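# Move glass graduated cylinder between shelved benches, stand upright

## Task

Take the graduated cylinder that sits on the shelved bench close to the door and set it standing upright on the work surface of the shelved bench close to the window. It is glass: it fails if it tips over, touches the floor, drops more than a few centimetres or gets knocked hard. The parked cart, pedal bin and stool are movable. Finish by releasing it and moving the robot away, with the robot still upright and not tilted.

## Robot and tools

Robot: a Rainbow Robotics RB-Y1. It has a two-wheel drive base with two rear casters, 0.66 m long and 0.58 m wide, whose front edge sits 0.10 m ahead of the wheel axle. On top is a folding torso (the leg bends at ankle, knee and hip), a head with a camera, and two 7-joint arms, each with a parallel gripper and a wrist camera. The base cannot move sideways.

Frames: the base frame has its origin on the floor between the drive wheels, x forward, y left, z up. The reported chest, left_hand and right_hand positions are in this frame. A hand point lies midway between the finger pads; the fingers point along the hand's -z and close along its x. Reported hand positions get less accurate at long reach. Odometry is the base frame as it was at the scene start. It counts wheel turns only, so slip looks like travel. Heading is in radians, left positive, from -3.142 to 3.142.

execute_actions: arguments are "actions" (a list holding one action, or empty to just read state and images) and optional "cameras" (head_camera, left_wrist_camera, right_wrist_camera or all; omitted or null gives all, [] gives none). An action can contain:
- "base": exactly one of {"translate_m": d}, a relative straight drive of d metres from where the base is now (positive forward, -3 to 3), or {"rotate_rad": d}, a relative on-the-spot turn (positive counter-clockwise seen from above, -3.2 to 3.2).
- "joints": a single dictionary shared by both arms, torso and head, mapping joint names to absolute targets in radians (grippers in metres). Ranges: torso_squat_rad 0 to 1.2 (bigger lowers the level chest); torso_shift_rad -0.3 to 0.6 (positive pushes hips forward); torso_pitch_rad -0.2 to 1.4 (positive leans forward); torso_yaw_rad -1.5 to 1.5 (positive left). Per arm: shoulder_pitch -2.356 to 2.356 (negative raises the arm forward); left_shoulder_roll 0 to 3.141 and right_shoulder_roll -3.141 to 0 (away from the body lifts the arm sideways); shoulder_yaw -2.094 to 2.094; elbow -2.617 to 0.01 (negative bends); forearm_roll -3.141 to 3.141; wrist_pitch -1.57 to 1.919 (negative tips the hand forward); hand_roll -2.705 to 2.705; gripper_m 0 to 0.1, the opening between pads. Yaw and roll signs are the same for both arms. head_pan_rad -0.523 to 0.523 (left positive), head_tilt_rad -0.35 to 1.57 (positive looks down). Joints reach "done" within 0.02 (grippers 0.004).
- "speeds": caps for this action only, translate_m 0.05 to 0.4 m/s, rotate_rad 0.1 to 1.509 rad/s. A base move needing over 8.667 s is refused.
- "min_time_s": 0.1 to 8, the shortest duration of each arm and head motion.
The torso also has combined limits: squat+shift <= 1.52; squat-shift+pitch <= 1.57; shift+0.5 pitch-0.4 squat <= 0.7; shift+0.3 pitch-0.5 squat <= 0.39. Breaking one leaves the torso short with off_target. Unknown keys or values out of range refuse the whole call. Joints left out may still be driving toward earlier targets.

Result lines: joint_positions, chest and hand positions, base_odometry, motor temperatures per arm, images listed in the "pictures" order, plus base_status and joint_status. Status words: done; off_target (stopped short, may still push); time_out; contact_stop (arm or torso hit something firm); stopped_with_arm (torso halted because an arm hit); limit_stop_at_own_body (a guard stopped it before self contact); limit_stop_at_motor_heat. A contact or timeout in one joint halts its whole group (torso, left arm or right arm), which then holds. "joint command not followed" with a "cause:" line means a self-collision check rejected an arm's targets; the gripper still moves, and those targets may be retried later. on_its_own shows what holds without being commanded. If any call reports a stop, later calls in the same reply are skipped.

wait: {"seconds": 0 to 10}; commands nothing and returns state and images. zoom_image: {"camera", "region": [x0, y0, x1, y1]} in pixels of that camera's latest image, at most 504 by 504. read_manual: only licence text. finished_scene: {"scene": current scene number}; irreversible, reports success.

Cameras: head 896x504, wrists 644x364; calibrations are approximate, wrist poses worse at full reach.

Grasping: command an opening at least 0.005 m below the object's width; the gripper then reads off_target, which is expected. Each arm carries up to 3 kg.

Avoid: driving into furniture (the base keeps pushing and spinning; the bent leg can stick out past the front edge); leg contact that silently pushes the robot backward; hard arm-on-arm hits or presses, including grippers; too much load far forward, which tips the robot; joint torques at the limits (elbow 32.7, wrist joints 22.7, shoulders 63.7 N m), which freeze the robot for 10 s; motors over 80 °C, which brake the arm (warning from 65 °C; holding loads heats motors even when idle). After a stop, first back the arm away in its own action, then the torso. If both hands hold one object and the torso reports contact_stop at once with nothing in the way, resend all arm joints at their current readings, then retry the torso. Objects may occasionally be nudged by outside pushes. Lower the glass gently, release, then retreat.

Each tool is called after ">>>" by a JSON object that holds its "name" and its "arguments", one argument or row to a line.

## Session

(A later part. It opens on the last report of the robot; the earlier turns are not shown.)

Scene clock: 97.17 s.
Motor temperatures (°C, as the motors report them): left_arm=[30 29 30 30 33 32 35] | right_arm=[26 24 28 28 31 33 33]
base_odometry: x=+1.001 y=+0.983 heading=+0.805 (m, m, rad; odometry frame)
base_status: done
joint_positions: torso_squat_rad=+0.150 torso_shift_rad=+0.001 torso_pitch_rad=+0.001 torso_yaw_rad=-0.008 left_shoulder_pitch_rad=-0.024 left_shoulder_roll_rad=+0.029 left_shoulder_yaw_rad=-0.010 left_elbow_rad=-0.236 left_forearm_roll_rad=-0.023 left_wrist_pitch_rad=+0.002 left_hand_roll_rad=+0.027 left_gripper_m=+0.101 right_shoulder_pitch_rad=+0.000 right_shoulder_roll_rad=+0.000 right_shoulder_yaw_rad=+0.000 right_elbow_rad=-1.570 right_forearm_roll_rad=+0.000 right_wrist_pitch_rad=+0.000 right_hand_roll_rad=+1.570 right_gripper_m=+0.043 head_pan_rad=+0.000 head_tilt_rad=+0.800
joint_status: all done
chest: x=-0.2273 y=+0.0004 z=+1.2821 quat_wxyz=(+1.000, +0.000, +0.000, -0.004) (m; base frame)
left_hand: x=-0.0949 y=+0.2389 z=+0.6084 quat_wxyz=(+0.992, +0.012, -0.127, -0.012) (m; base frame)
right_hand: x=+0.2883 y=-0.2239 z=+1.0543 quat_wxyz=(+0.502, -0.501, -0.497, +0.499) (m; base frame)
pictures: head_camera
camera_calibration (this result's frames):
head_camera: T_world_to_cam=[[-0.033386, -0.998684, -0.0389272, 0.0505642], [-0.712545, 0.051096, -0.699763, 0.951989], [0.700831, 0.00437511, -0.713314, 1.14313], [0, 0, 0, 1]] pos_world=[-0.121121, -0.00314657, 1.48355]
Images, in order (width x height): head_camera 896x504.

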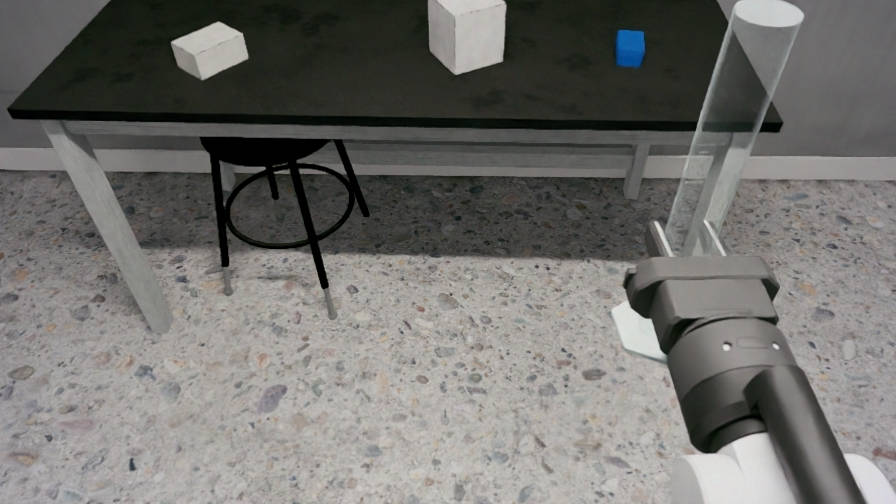

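>>> {"name": "execute_actions", "arguments": {
  "actions": [
    {"base":{"translate_m":0.8},"joints":{"torso_squat_rad":0.45,"head_tilt_rad":0.9}}
  ],
  "cameras": ["head_camera"]
}}

>>> {"name": "execute_actions", "arguments": {
  "actions": [
    {"joints":{"torso_squat_rad":0.63}}
  ]
}}

Scene clock: 108.47 s.
Motor temperatures (°C, as the motors report them): left_arm=[30 29 30 30 33 32 35] | right_arm=[26 24 28 28 31 33 33]
base_odometry: x=+1.556 y=+1.560 heading=+0.805 (m, m, rad; odometry frame)
base_status: done
joint_positions: torso_squat_rad=+0.450 torso_shift_rad=+0.001 torso_pitch_rad=+0.001 torso_yaw_rad=-0.008 left_shoulder_pitch_rad=-0.024 left_shoulder_roll_rad=+0.029 left_shoulder_yaw_rad=-0.010 left_elbow_rad=-0.236 left_forearm_roll_rad=-0.023 left_wrist_pitch_rad=+0.002 left_hand_roll_rad=+0.027 left_gripper_m=+0.101 right_shoulder_pitch_rad=+0.000 right_shoulder_roll_rad=+0.000 right_shoulder_yaw_rad=+0.000 right_elbow_rad=-1.570 right_forearm_roll_rad=+0.000 right_wrist_pitch_rad=+0.000 right_hand_roll_rad=+1.570 right_gripper_m=+0.043 head_pan_rad=+0.000 head_tilt_rad=+0.900
joint_status: all done
chest: x=-0.2273 y=+0.0004 z=+1.2202 quat_wxyz=(+1.000, +0.000, +0.000, -0.004) (m; base frame)
left_hand: x=-0.0949 y=+0.2389 z=+0.5465 quat_wxyz=(+0.992, +0.012, -0.127, -0.012) (m; base frame)
right_hand: x=+0.2882 y=-0.2239 z=+0.9924 quat_wxyz=(+0.502, -0.501, -0.497, +0.499) (m; base frame)
pictures: head_camera
camera_calibration (this result's frames):
head_camera: T_world_to_cam=[[-0.0372317, -0.998651, -0.0362004, 0.0434825], [-0.778832, 0.0516958, -0.625098, 0.789041], [0.626126, 0.00492063, -0.779706, 1.17805], [0, 0, 0, 1]] pos_world=[-0.121456, -0.00316295, 1.41333]
Images, in order (width x height): head_camera 896x504.

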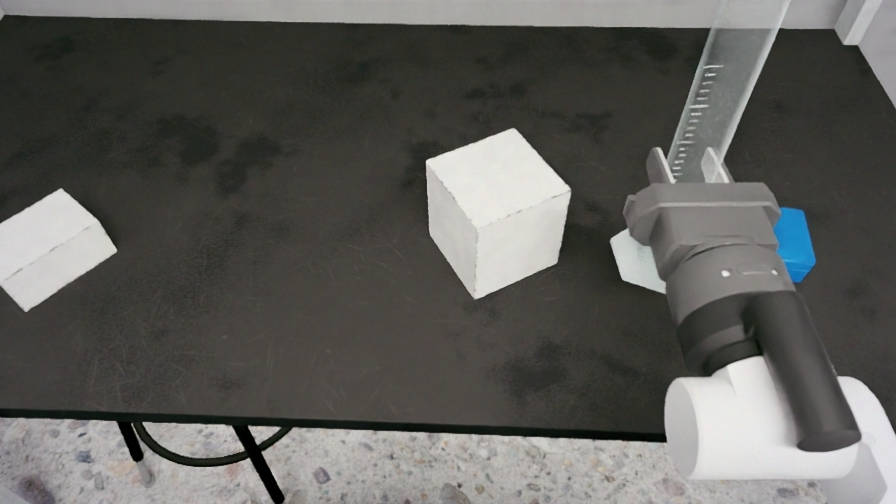

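Scene clock: 109.83 s.
Motor temperatures (°C, as the motors report them): left_arm=[30 29 30 30 33 32 35] | right_arm=[26 24 28 28 31 33 33]
base_odometry: x=+1.556 y=+1.560 heading=+0.805 (m, m, rad; odometry frame)
base_status: not commanded
joint_positions: torso_squat_rad=+0.630 torso_shift_rad=+0.001 torso_pitch_rad=+0.001 torso_yaw_rad=-0.008 left_shoulder_pitch_rad=-0.024 left_shoulder_roll_rad=+0.029 left_shoulder_yaw_rad=-0.010 left_elbow_rad=-0.236 left_forearm_roll_rad=-0.023 left_wrist_pitch_rad=+0.002 left_hand_roll_rad=+0.027 left_gripper_m=+0.101 right_shoulder_pitch_rad=+0.000 right_shoulder_roll_rad=+0.000 right_shoulder_yaw_rad=+0.000 right_elbow_rad=-1.570 right_forearm_roll_rad=+0.000 right_wrist_pitch_rad=+0.000 right_hand_roll_rad=+1.570 right_gripper_m=+0.043 head_pan_rad=+0.000 head_tilt_rad=+0.900
joint_status: all done
chest: x=-0.2274 y=+0.0004 z=+1.1555 quat_wxyz=(+1.000, +0.000, +0.000, -0.004) (m; base frame)
left_hand: x=-0.0950 y=+0.2389 z=+0.4819 quat_wxyz=(+0.992, +0.012, -0.127, -0.012) (m; base frame)
right_hand: x=+0.2881 y=-0.2239 z=+0.9278 quat_wxyz=(+0.502, -0.501, -0.497, +0.499) (m; base frame)
pictures: head_camera, left_wrist_camera, right_wrist_camera
camera_calibration (this result's frames):
head_camera: T_world_to_cam=[[-0.0372261, -0.998651, -0.036206, 0.041132], [-0.778742, 0.0516956, -0.625211, 0.748655], [0.626239, 0.00492096, -0.779616, 1.1276], [0, 0, 0, 1]] pos_world=[-0.121603, -0.00317459, 1.34865]
left_wrist_camera: T_world_to_cam=[[0.959893, -0.0589692, 0.274097, -0.0275357], [-0.225965, -0.741447, 0.63182, -0.123361], [0.16597, -0.668415, -0.725034, 0.614107], [0, 0, 0, 1]] pos_world=[-0.103367, 0.317389, 0.530738]
right_wrist_camera: T_world_to_cam=[[0.013341, -0.999879, -0.00795365, -0.220239], [-0.673414, -0.00310458, -0.739259, 0.910101], [0.739145, 0.0152185, -0.673374, 0.502945], [0, 0, 0, 1]] pos_world=[0.244063, -0.225041, 1.00972]
Images, in order (width x height): head_camera 896x504, left_wrist_camera 644x364, right_wrist_camera 644x364.

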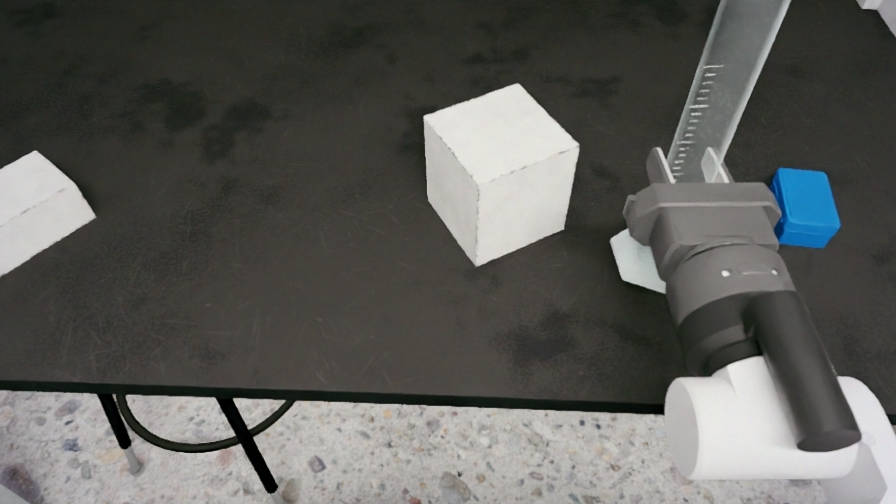

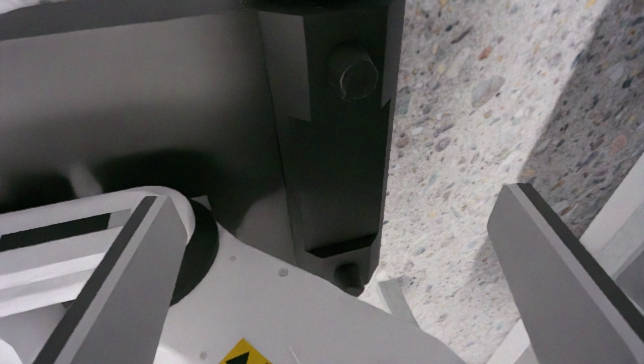

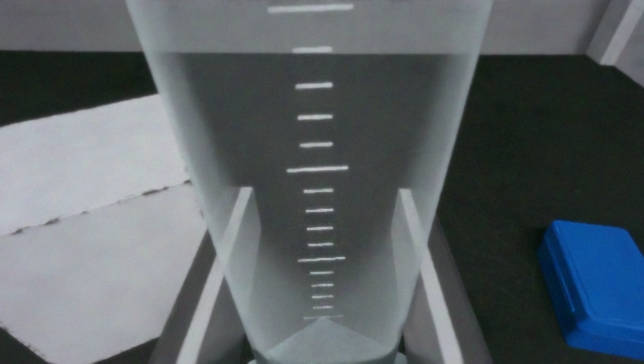

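>>> {"name": "execute_actions", "arguments": {
  "actions": [
    {"joints":{"torso_squat_rad":0.69}}
  ],
  "cameras": ["head_camera","right_wrist_camera"]
}}

>>> {"name": "execute_actions", "arguments": {
  "actions": [
    {"joints":{"torso_squat_rad":0.715}}
  ],
  "cameras": ["head_camera","right_wrist_camera"]
}}

Scene clock: 115.73 s.
Motor temperatures (°C, as the motors report them): left_arm=[30 29 30 30 33 32 35] | right_arm=[26 24 28 28 31 33 33]
base_odometry: x=+1.556 y=+1.560 heading=+0.805 (m, m, rad; odometry frame)
base_status: not commanded
joint_positions: torso_squat_rad=+0.690 torso_shift_rad=+0.001 torso_pitch_rad=+0.001 torso_yaw_rad=-0.008 left_shoulder_pitch_rad=-0.024 left_shoulder_roll_rad=+0.029 left_shoulder_yaw_rad=-0.010 left_elbow_rad=-0.236 left_forearm_roll_rad=-0.023 left_wrist_pitch_rad=+0.002 left_hand_roll_rad=+0.027 left_gripper_m=+0.101 right_shoulder_pitch_rad=+0.000 right_shoulder_roll_rad=+0.000 right_shoulder_yaw_rad=+0.000 right_elbow_rad=-1.570 right_forearm_roll_rad=+0.000 right_wrist_pitch_rad=+0.000 right_hand_roll_rad=+1.570 right_gripper_m=+0.043 head_pan_rad=+0.000 head_tilt_rad=+0.900
joint_status: all done
chest: x=-0.2275 y=+0.0004 z=+1.1298 quat_wxyz=(+1.000, +0.000, +0.000, -0.004) (m; base frame)
left_hand: x=-0.0950 y=+0.2389 z=+0.4561 quat_wxyz=(+0.992, +0.012, -0.127, -0.012) (m; base frame)
right_hand: x=+0.2881 y=-0.2239 z=+0.9020 quat_wxyz=(+0.502, -0.501, -0.497, +0.499) (m; base frame)
pictures: head_camera, right_wrist_camera
camera_calibration (this result's frames):
head_camera: T_world_to_cam=[[-0.0372263, -0.998651, -0.036206, 0.0401945], [-0.778742, 0.0516958, -0.625211, 0.732546], [0.626239, 0.00492084, -0.779615, 1.10753], [0, 0, 0, 1]] pos_world=[-0.12162, -0.00317922, 1.3229]
right_wrist_camera: T_world_to_cam=[[0.0133402, -0.999879, -0.00795392, -0.220448], [-0.673424, -0.00310403, -0.73925, 0.891046], [0.739136, 0.0152181, -0.673384, 0.485628], [0, 0, 0, 1]] pos_world=[0.244048, -0.225046, 0.983967]
Images, in order (width x height): head_camera 896x504, right_wrist_camera 644x364.

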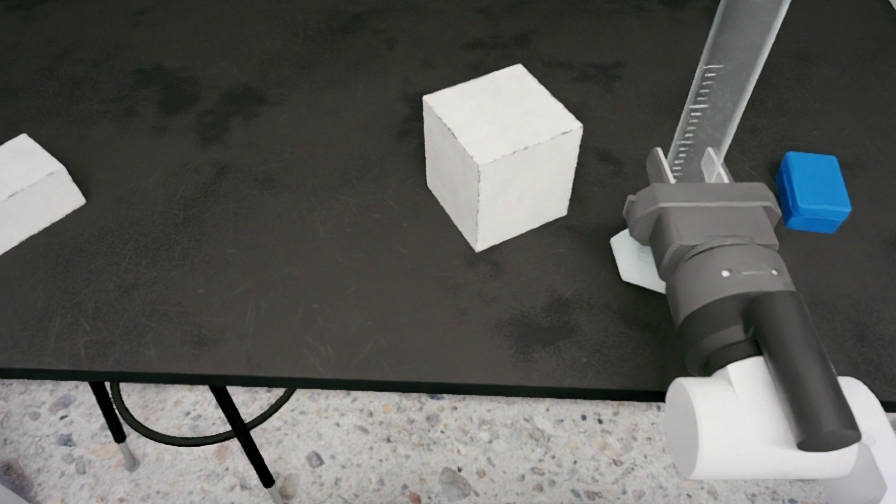

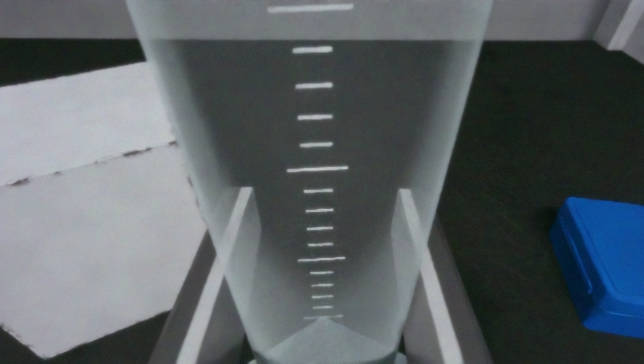

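Scene clock: 116.43 s.
Motor temperatures (°C, as the motors report them): left_arm=[30 29 30 30 33 32 35] | right_arm=[26 24 28 28 31 33 33]
base_odometry: x=+1.556 y=+1.560 heading=+0.805 (m, m, rad; odometry frame)
base_status: not commanded
joint_positions: torso_squat_rad=+0.715 torso_shift_rad=+0.001 torso_pitch_rad=+0.001 torso_yaw_rad=-0.008 left_shoulder_pitch_rad=-0.024 left_shoulder_roll_rad=+0.029 left_shoulder_yaw_rad=-0.010 left_elbow_rad=-0.236 left_forearm_roll_rad=-0.023 left_wrist_pitch_rad=+0.002 left_hand_roll_rad=+0.027 left_gripper_m=+0.101 right_shoulder_pitch_rad=+0.000 right_shoulder_roll_rad=+0.000 right_shoulder_yaw_rad=+0.000 right_elbow_rad=-1.570 right_forearm_roll_rad=+0.000 right_wrist_pitch_rad=+0.000 right_hand_roll_rad=+1.570 right_gripper_m=+0.043 head_pan_rad=+0.000 head_tilt_rad=+0.900
joint_status: all done
chest: x=-0.2275 y=+0.0004 z=+1.1185 quat_wxyz=(+1.000, +0.000, +0.000, -0.004) (m; base frame)
left_hand: x=-0.0950 y=+0.2389 z=+0.4448 quat_wxyz=(+0.992, +0.012, -0.127, -0.012) (m; base frame)
right_hand: x=+0.2881 y=-0.2240 z=+0.8907 quat_wxyz=(+0.502, -0.501, -0.497, +0.499) (m; base frame)
pictures: head_camera, right_wrist_camera
camera_calibration (this result's frames):
head_camera: T_world_to_cam=[[-0.0372266, -0.998651, -0.0362062, 0.039783], [-0.778738, 0.0516962, -0.625215, 0.725475], [0.626243, 0.00492052, -0.779612, 1.09872], [0, 0, 0, 1]] pos_world=[-0.121632, -0.00318132, 1.3116]
right_wrist_camera: T_world_to_cam=[[0.0133382, -0.999879, -0.00795451, -0.220539], [-0.67344, -0.0031026, -0.739236, 0.882668], [0.739122, 0.015217, -0.6734, 0.478036], [0, 0, 0, 1]] pos_world=[0.244038, -0.225048, 0.972654]
Images, in order (width x height): head_camera 896x504, right_wrist_camera 644x364.

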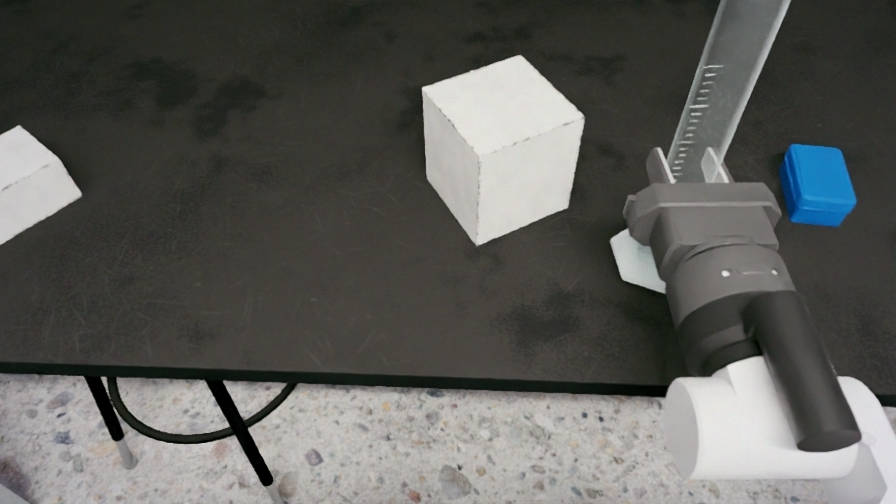

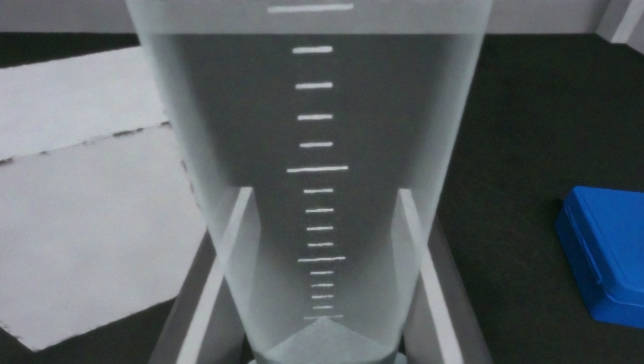

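>>> {"name": "execute_actions", "arguments": {
  "actions": [
    {"joints":{"torso_squat_rad":0.74}}
  ],
  "cameras": ["head_camera","right_wrist_camera"]
}}

Scene clock: 119.73 s.
Motor temperatures (°C, as the motors report them): left_arm=[30 29 30 30 33 32 35] | right_arm=[26 24 28 28 31 33 33]
base_odometry: x=+1.556 y=+1.560 heading=+0.805 (m, m, rad; odometry frame)
base_status: not commanded
joint_positions: torso_squat_rad=+0.740 torso_shift_rad=+0.001 torso_pitch_rad=+0.001 torso_yaw_rad=-0.008 left_shoulder_pitch_rad=-0.023 left_shoulder_roll_rad=+0.029 left_shoulder_yaw_rad=-0.010 left_elbow_rad=-0.236 left_forearm_roll_rad=-0.023 left_wrist_pitch_rad=+0.002 left_hand_roll_rad=+0.027 left_gripper_m=+0.101 right_shoulder_pitch_rad=+0.000 right_shoulder_roll_rad=+0.000 right_shoulder_yaw_rad=+0.000 right_elbow_rad=-1.570 right_forearm_roll_rad=+0.000 right_wrist_pitch_rad=+0.000 right_hand_roll_rad=+1.570 right_gripper_m=+0.043 head_pan_rad=+0.000 head_tilt_rad=+0.900
joint_status: all done
chest: x=-0.2275 y=+0.0004 z=+1.1069 quat_wxyz=(+1.000, +0.000, +0.000, -0.004) (m; base frame)
left_hand: x=-0.0950 y=+0.2389 z=+0.4332 quat_wxyz=(+0.992, +0.012, -0.127, -0.012) (m; base frame)
right_hand: x=+0.2881 y=-0.2240 z=+0.8791 quat_wxyz=(+0.502, -0.501, -0.497, +0.499) (m; base frame)
pictures: head_camera, right_wrist_camera
camera_calibration (this result's frames):
head_camera: T_world_to_cam=[[-0.037226, -0.998651, -0.0362061, 0.0393593], [-0.778737, 0.0516956, -0.625217, 0.718195], [0.626245, 0.00492069, -0.779611, 1.08966], [0, 0, 0, 1]] pos_world=[-0.121641, -0.00318323, 1.29996]
right_wrist_camera: T_world_to_cam=[[0.0133363, -0.999879, -0.00795465, -0.220634], [-0.673454, -0.00310154, -0.739222, 0.874044], [0.739109, 0.0152156, -0.673415, 0.470217], [0, 0, 0, 1]] pos_world=[0.24403, -0.225051, 0.961009]
Images, in order (width x height): head_camera 896x504, right_wrist_camera 644x364.

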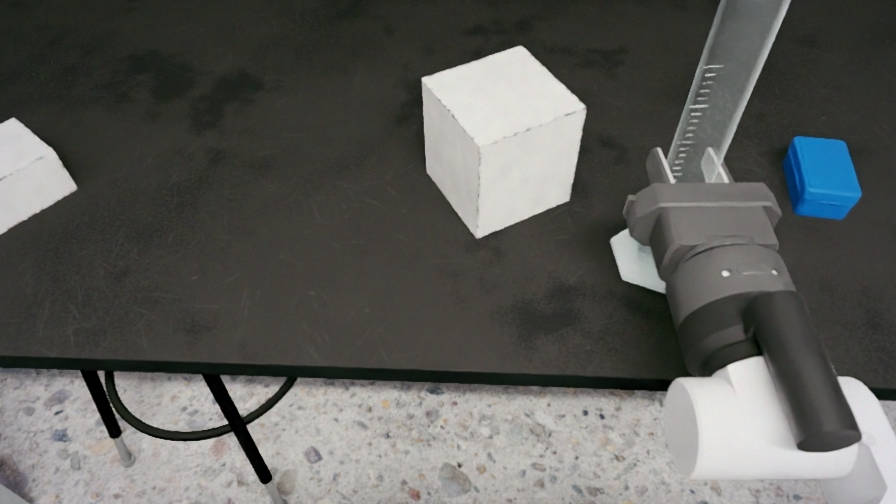

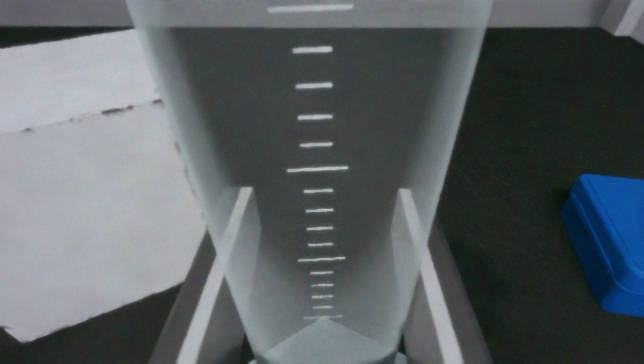

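>>> {"name": "execute_actions", "arguments": {
  "actions": [
    {"joints":{"torso_squat_rad":0.762}}
  ],
  "cameras": ["head_camera","right_wrist_camera"]
}}

Scene clock: 123.63 s.
Motor temperatures (°C, as the motors report them): left_arm=[30 29 30 30 33 32 35] | right_arm=[26 24 28 28 31 33 33]
base_odometry: x=+1.556 y=+1.560 heading=+0.805 (m, m, rad; odometry frame)
base_status: not commanded
joint_positions: torso_squat_rad=+0.762 torso_shift_rad=+0.001 torso_pitch_rad=+0.001 torso_yaw_rad=-0.008 left_shoulder_pitch_rad=-0.023 left_shoulder_roll_rad=+0.029 left_shoulder_yaw_rad=-0.010 left_elbow_rad=-0.236 left_forearm_roll_rad=-0.023 left_wrist_pitch_rad=+0.002 left_hand_roll_rad=+0.027 left_gripper_m=+0.101 right_shoulder_pitch_rad=+0.000 right_shoulder_roll_rad=+0.000 right_shoulder_yaw_rad=+0.000 right_elbow_rad=-1.570 right_forearm_roll_rad=+0.000 right_wrist_pitch_rad=+0.000 right_hand_roll_rad=+1.570 right_gripper_m=+0.043 head_pan_rad=+0.000 head_tilt_rad=+0.900
joint_status: all done
chest: x=-0.2275 y=+0.0004 z=+1.0963 quat_wxyz=(+1.000, +0.000, +0.000, -0.004) (m; base frame)
left_hand: x=-0.0951 y=+0.2389 z=+0.4227 quat_wxyz=(+0.992, +0.012, -0.127, -0.012) (m; base frame)
right_hand: x=+0.2881 y=-0.2240 z=+0.8686 quat_wxyz=(+0.502, -0.501, -0.497, +0.499) (m; base frame)
pictures: head_camera, right_wrist_camera
camera_calibration (this result's frames):
head_camera: T_world_to_cam=[[-0.037226, -0.998651, -0.0362063, 0.0389768], [-0.778735, 0.0516958, -0.625219, 0.711621], [0.626248, 0.00492071, -0.779609, 1.08147], [0, 0, 0, 1]] pos_world=[-0.12165, -0.00318519, 1.28945]
right_wrist_camera: T_world_to_cam=[[0.0133349, -0.999879, -0.00795476, -0.22072], [-0.673458, -0.00310054, -0.739219, 0.866267], [0.739105, 0.0152146, -0.673418, 0.463149], [0, 0, 0, 1]] pos_world=[0.244022, -0.225054, 0.950498]
Images, in order (width x height): head_camera 896x504, right_wrist_camera 644x364.

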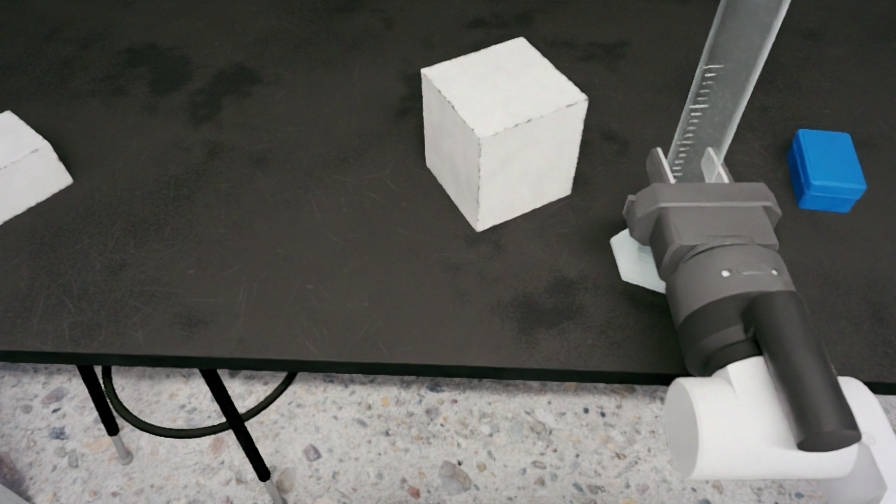

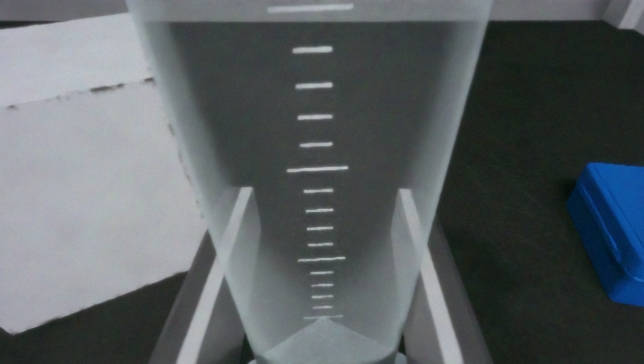

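>>> {"name": "execute_actions", "arguments": {
  "actions": [
    {"joints":{"torso_squat_rad":0.783}}
  ],
  "cameras": ["head_camera","right_wrist_camera"]
}}

Scene clock: 126.40 s.
Motor temperatures (°C, as the motors report them): left_arm=[30 29 30 30 33 32 35] | right_arm=[26 24 28 28 31 33 33]
base_odometry: x=+1.556 y=+1.560 heading=+0.805 (m, m, rad; odometry frame)
base_status: not commanded
joint_positions: torso_squat_rad=+0.783 torso_shift_rad=+0.000 torso_pitch_rad=-0.001 torso_yaw_rad=-0.008 left_shoulder_pitch_rad=-0.023 left_shoulder_roll_rad=+0.029 left_shoulder_yaw_rad=-0.010 left_elbow_rad=-0.236 left_forearm_roll_rad=-0.023 left_wrist_pitch_rad=+0.002 left_hand_roll_rad=+0.027 left_gripper_m=+0.101 right_shoulder_pitch_rad=-0.004 right_shoulder_roll_rad=+0.000 right_shoulder_yaw_rad=+0.000 right_elbow_rad=-1.576 right_forearm_roll_rad=+0.000 right_wrist_pitch_rad=-0.003 right_hand_roll_rad=+1.570 right_gripper_m=+0.043 head_pan_rad=+0.000 head_tilt_rad=+0.900
joint_status: all done
chest: x=-0.2284 y=+0.0006 z=+1.0860 quat_wxyz=(+1.000, -0.001, -0.001, -0.004) (m; base frame)
left_hand: x=-0.0947 y=+0.2388 z=+0.4124 quat_wxyz=(+0.992, +0.012, -0.128, -0.012) (m; base frame)
right_hand: x=+0.2890 y=-0.2233 z=+0.8649 quat_wxyz=(+0.498, -0.505, -0.501, +0.495) (m; base frame)
pictures: head_camera, right_wrist_camera
camera_calibration (this result's frames):
head_camera: T_world_to_cam=[[-0.0372557, -0.998664, -0.0358088, 0.038329], [-0.777621, 0.0514782, -0.626623, 0.706237], [0.627629, 0.0045004, -0.7785, 1.07308], [0, 0, 0, 1]] pos_world=[-0.122884, -0.00290736, 1.27931]
right_wrist_camera: T_world_to_cam=[[0.0145069, -0.999871, -0.00696131, -0.221325], [-0.662514, -0.0043973, -0.749037, 0.869249], [0.748909, 0.0154782, -0.662492, 0.447782], [0, 0, 0, 1]] pos_world=[0.243752, -0.224404, 0.946211]
Images, in order (width x height): head_camera 896x504, right_wrist_camera 644x364.

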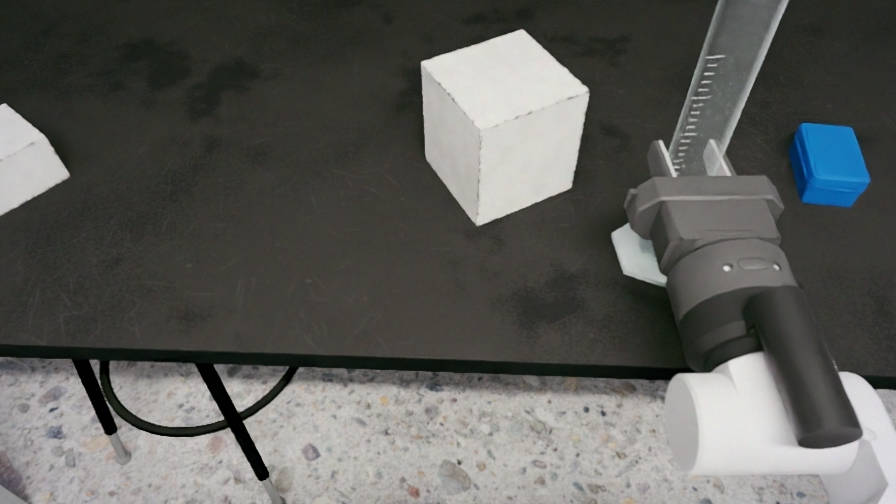

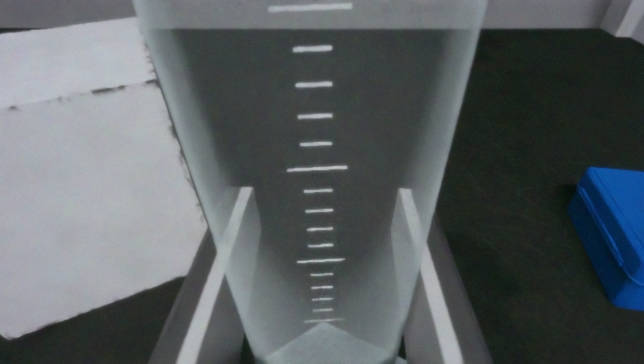

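>>> {"name": "execute_actions", "arguments": {
  "actions": [
    {"joints":{"torso_squat_rad":0.772,"right_gripper_m":0.1}}
  ],
  "cameras": []
}}

>>> {"name": "execute_actions", "arguments": {
  "actions": [
    {"base":{"translate_m":-0.5},"joints":{"head_tilt_rad":0.5}}
  ],
  "cameras": ["head_camera"]
}}

Scene clock: 130.90 s.
Motor temperatures (°C, as the motors report them): left_arm=[30 29 30 30 33 32 35] | right_arm=[26 24 28 28 31 33 33]
base_odometry: x=+1.556 y=+1.560 heading=+0.805 (m, m, rad; odometry frame)
base_status: not commanded
joint_positions: torso_squat_rad=+0.772 torso_shift_rad=+0.001 torso_pitch_rad=+0.001 torso_yaw_rad=-0.008 left_shoulder_pitch_rad=-0.023 left_shoulder_roll_rad=+0.029 left_shoulder_yaw_rad=-0.010 left_elbow_rad=-0.236 left_forearm_roll_rad=-0.023 left_wrist_pitch_rad=+0.002 left_hand_roll_rad=+0.027 left_gripper_m=+0.101 right_shoulder_pitch_rad=+0.000 right_shoulder_roll_rad=+0.000 right_shoulder_yaw_rad=+0.000 right_elbow_rad=-1.570 right_forearm_roll_rad=+0.000 right_wrist_pitch_rad=+0.000 right_hand_roll_rad=+1.570 right_gripper_m=+0.100 head_pan_rad=+0.000 head_tilt_rad=+0.900
joint_status: all done
chest: x=-0.2275 y=+0.0004 z=+1.0915 quat_wxyz=(+1.000, -0.001, +0.000, -0.004) (m; base frame)
left_hand: x=-0.0950 y=+0.2389 z=+0.4178 quat_wxyz=(+0.992, +0.012, -0.128, -0.012) (m; base frame)
right_hand: x=+0.2882 y=-0.2240 z=+0.8643 quat_wxyz=(+0.502, -0.502, -0.498, +0.498) (m; base frame)
pictures: none
No camera images: the call's "cameras" was empty. Leave "cameras" out to get every camera's image.

Scene clock: 133.67 s.
Motor temperatures (°C, as the motors report them): left_arm=[30 29 30 30 33 32 35] | right_arm=[26 24 28 28 31 33 33]
base_odometry: x=+1.209 y=+1.199 heading=+0.806 (m, m, rad; odometry frame)
base_status: done
joint_positions: torso_squat_rad=+0.772 torso_shift_rad=+0.001 torso_pitch_rad=+0.001 torso_yaw_rad=-0.008 left_shoulder_pitch_rad=-0.023 left_shoulder_roll_rad=+0.029 left_shoulder_yaw_rad=-0.010 left_elbow_rad=-0.236 left_forearm_roll_rad=-0.023 left_wrist_pitch_rad=+0.002 left_hand_roll_rad=+0.027 left_gripper_m=+0.101 right_shoulder_pitch_rad=+0.000 right_shoulder_roll_rad=+0.000 right_shoulder_yaw_rad=+0.000 right_elbow_rad=-1.570 right_forearm_roll_rad=+0.000 right_wrist_pitch_rad=+0.000 right_hand_roll_rad=+1.570 right_gripper_m=+0.100 head_pan_rad=+0.000 head_tilt_rad=+0.500
joint_status: all done
chest: x=-0.2275 y=+0.0004 z=+1.0915 quat_wxyz=(+1.000, +0.000, +0.000, -0.004) (m; base frame)
left_hand: x=-0.0952 y=+0.2389 z=+0.4177 quat_wxyz=(+0.992, +0.012, -0.127, -0.012) (m; base frame)
right_hand: x=+0.2882 y=-0.2241 z=+0.8641 quat_wxyz=(+0.502, -0.502, -0.498, +0.498) (m; base frame)
pictures: head_camera
camera_calibration (this result's frames):
head_camera: T_world_to_cam=[[-0.0205099, -0.998798, -0.0445219, 0.0530592], [-0.473853, 0.0489231, -0.879244, 1.09927], [0.880365, 0.00306366, -0.474287, 0.73552], [0, 0, 0, 1]] pos_world=[-0.125545, -0.00303757, 1.31774]
Images, in order (width x height): head_camera 896x504.

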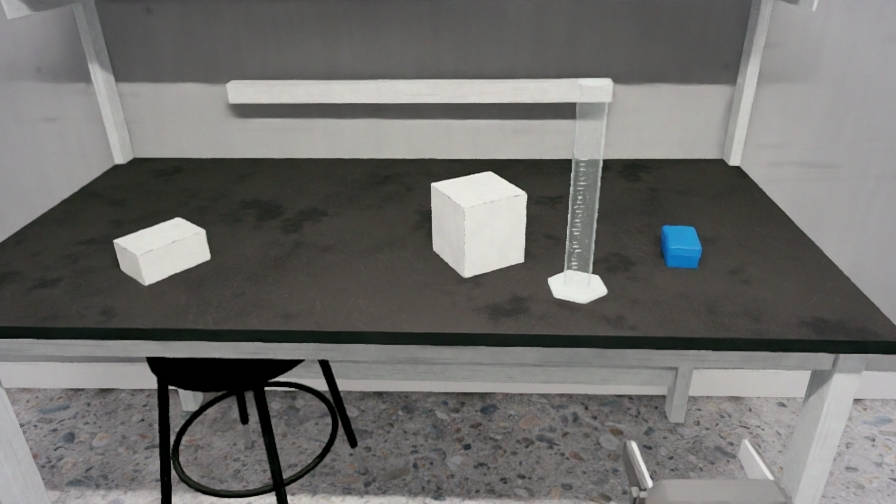

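>>> {"name": "finished_scene", "arguments": {
  "scene": 1
}}

The scene is finished: the task was done.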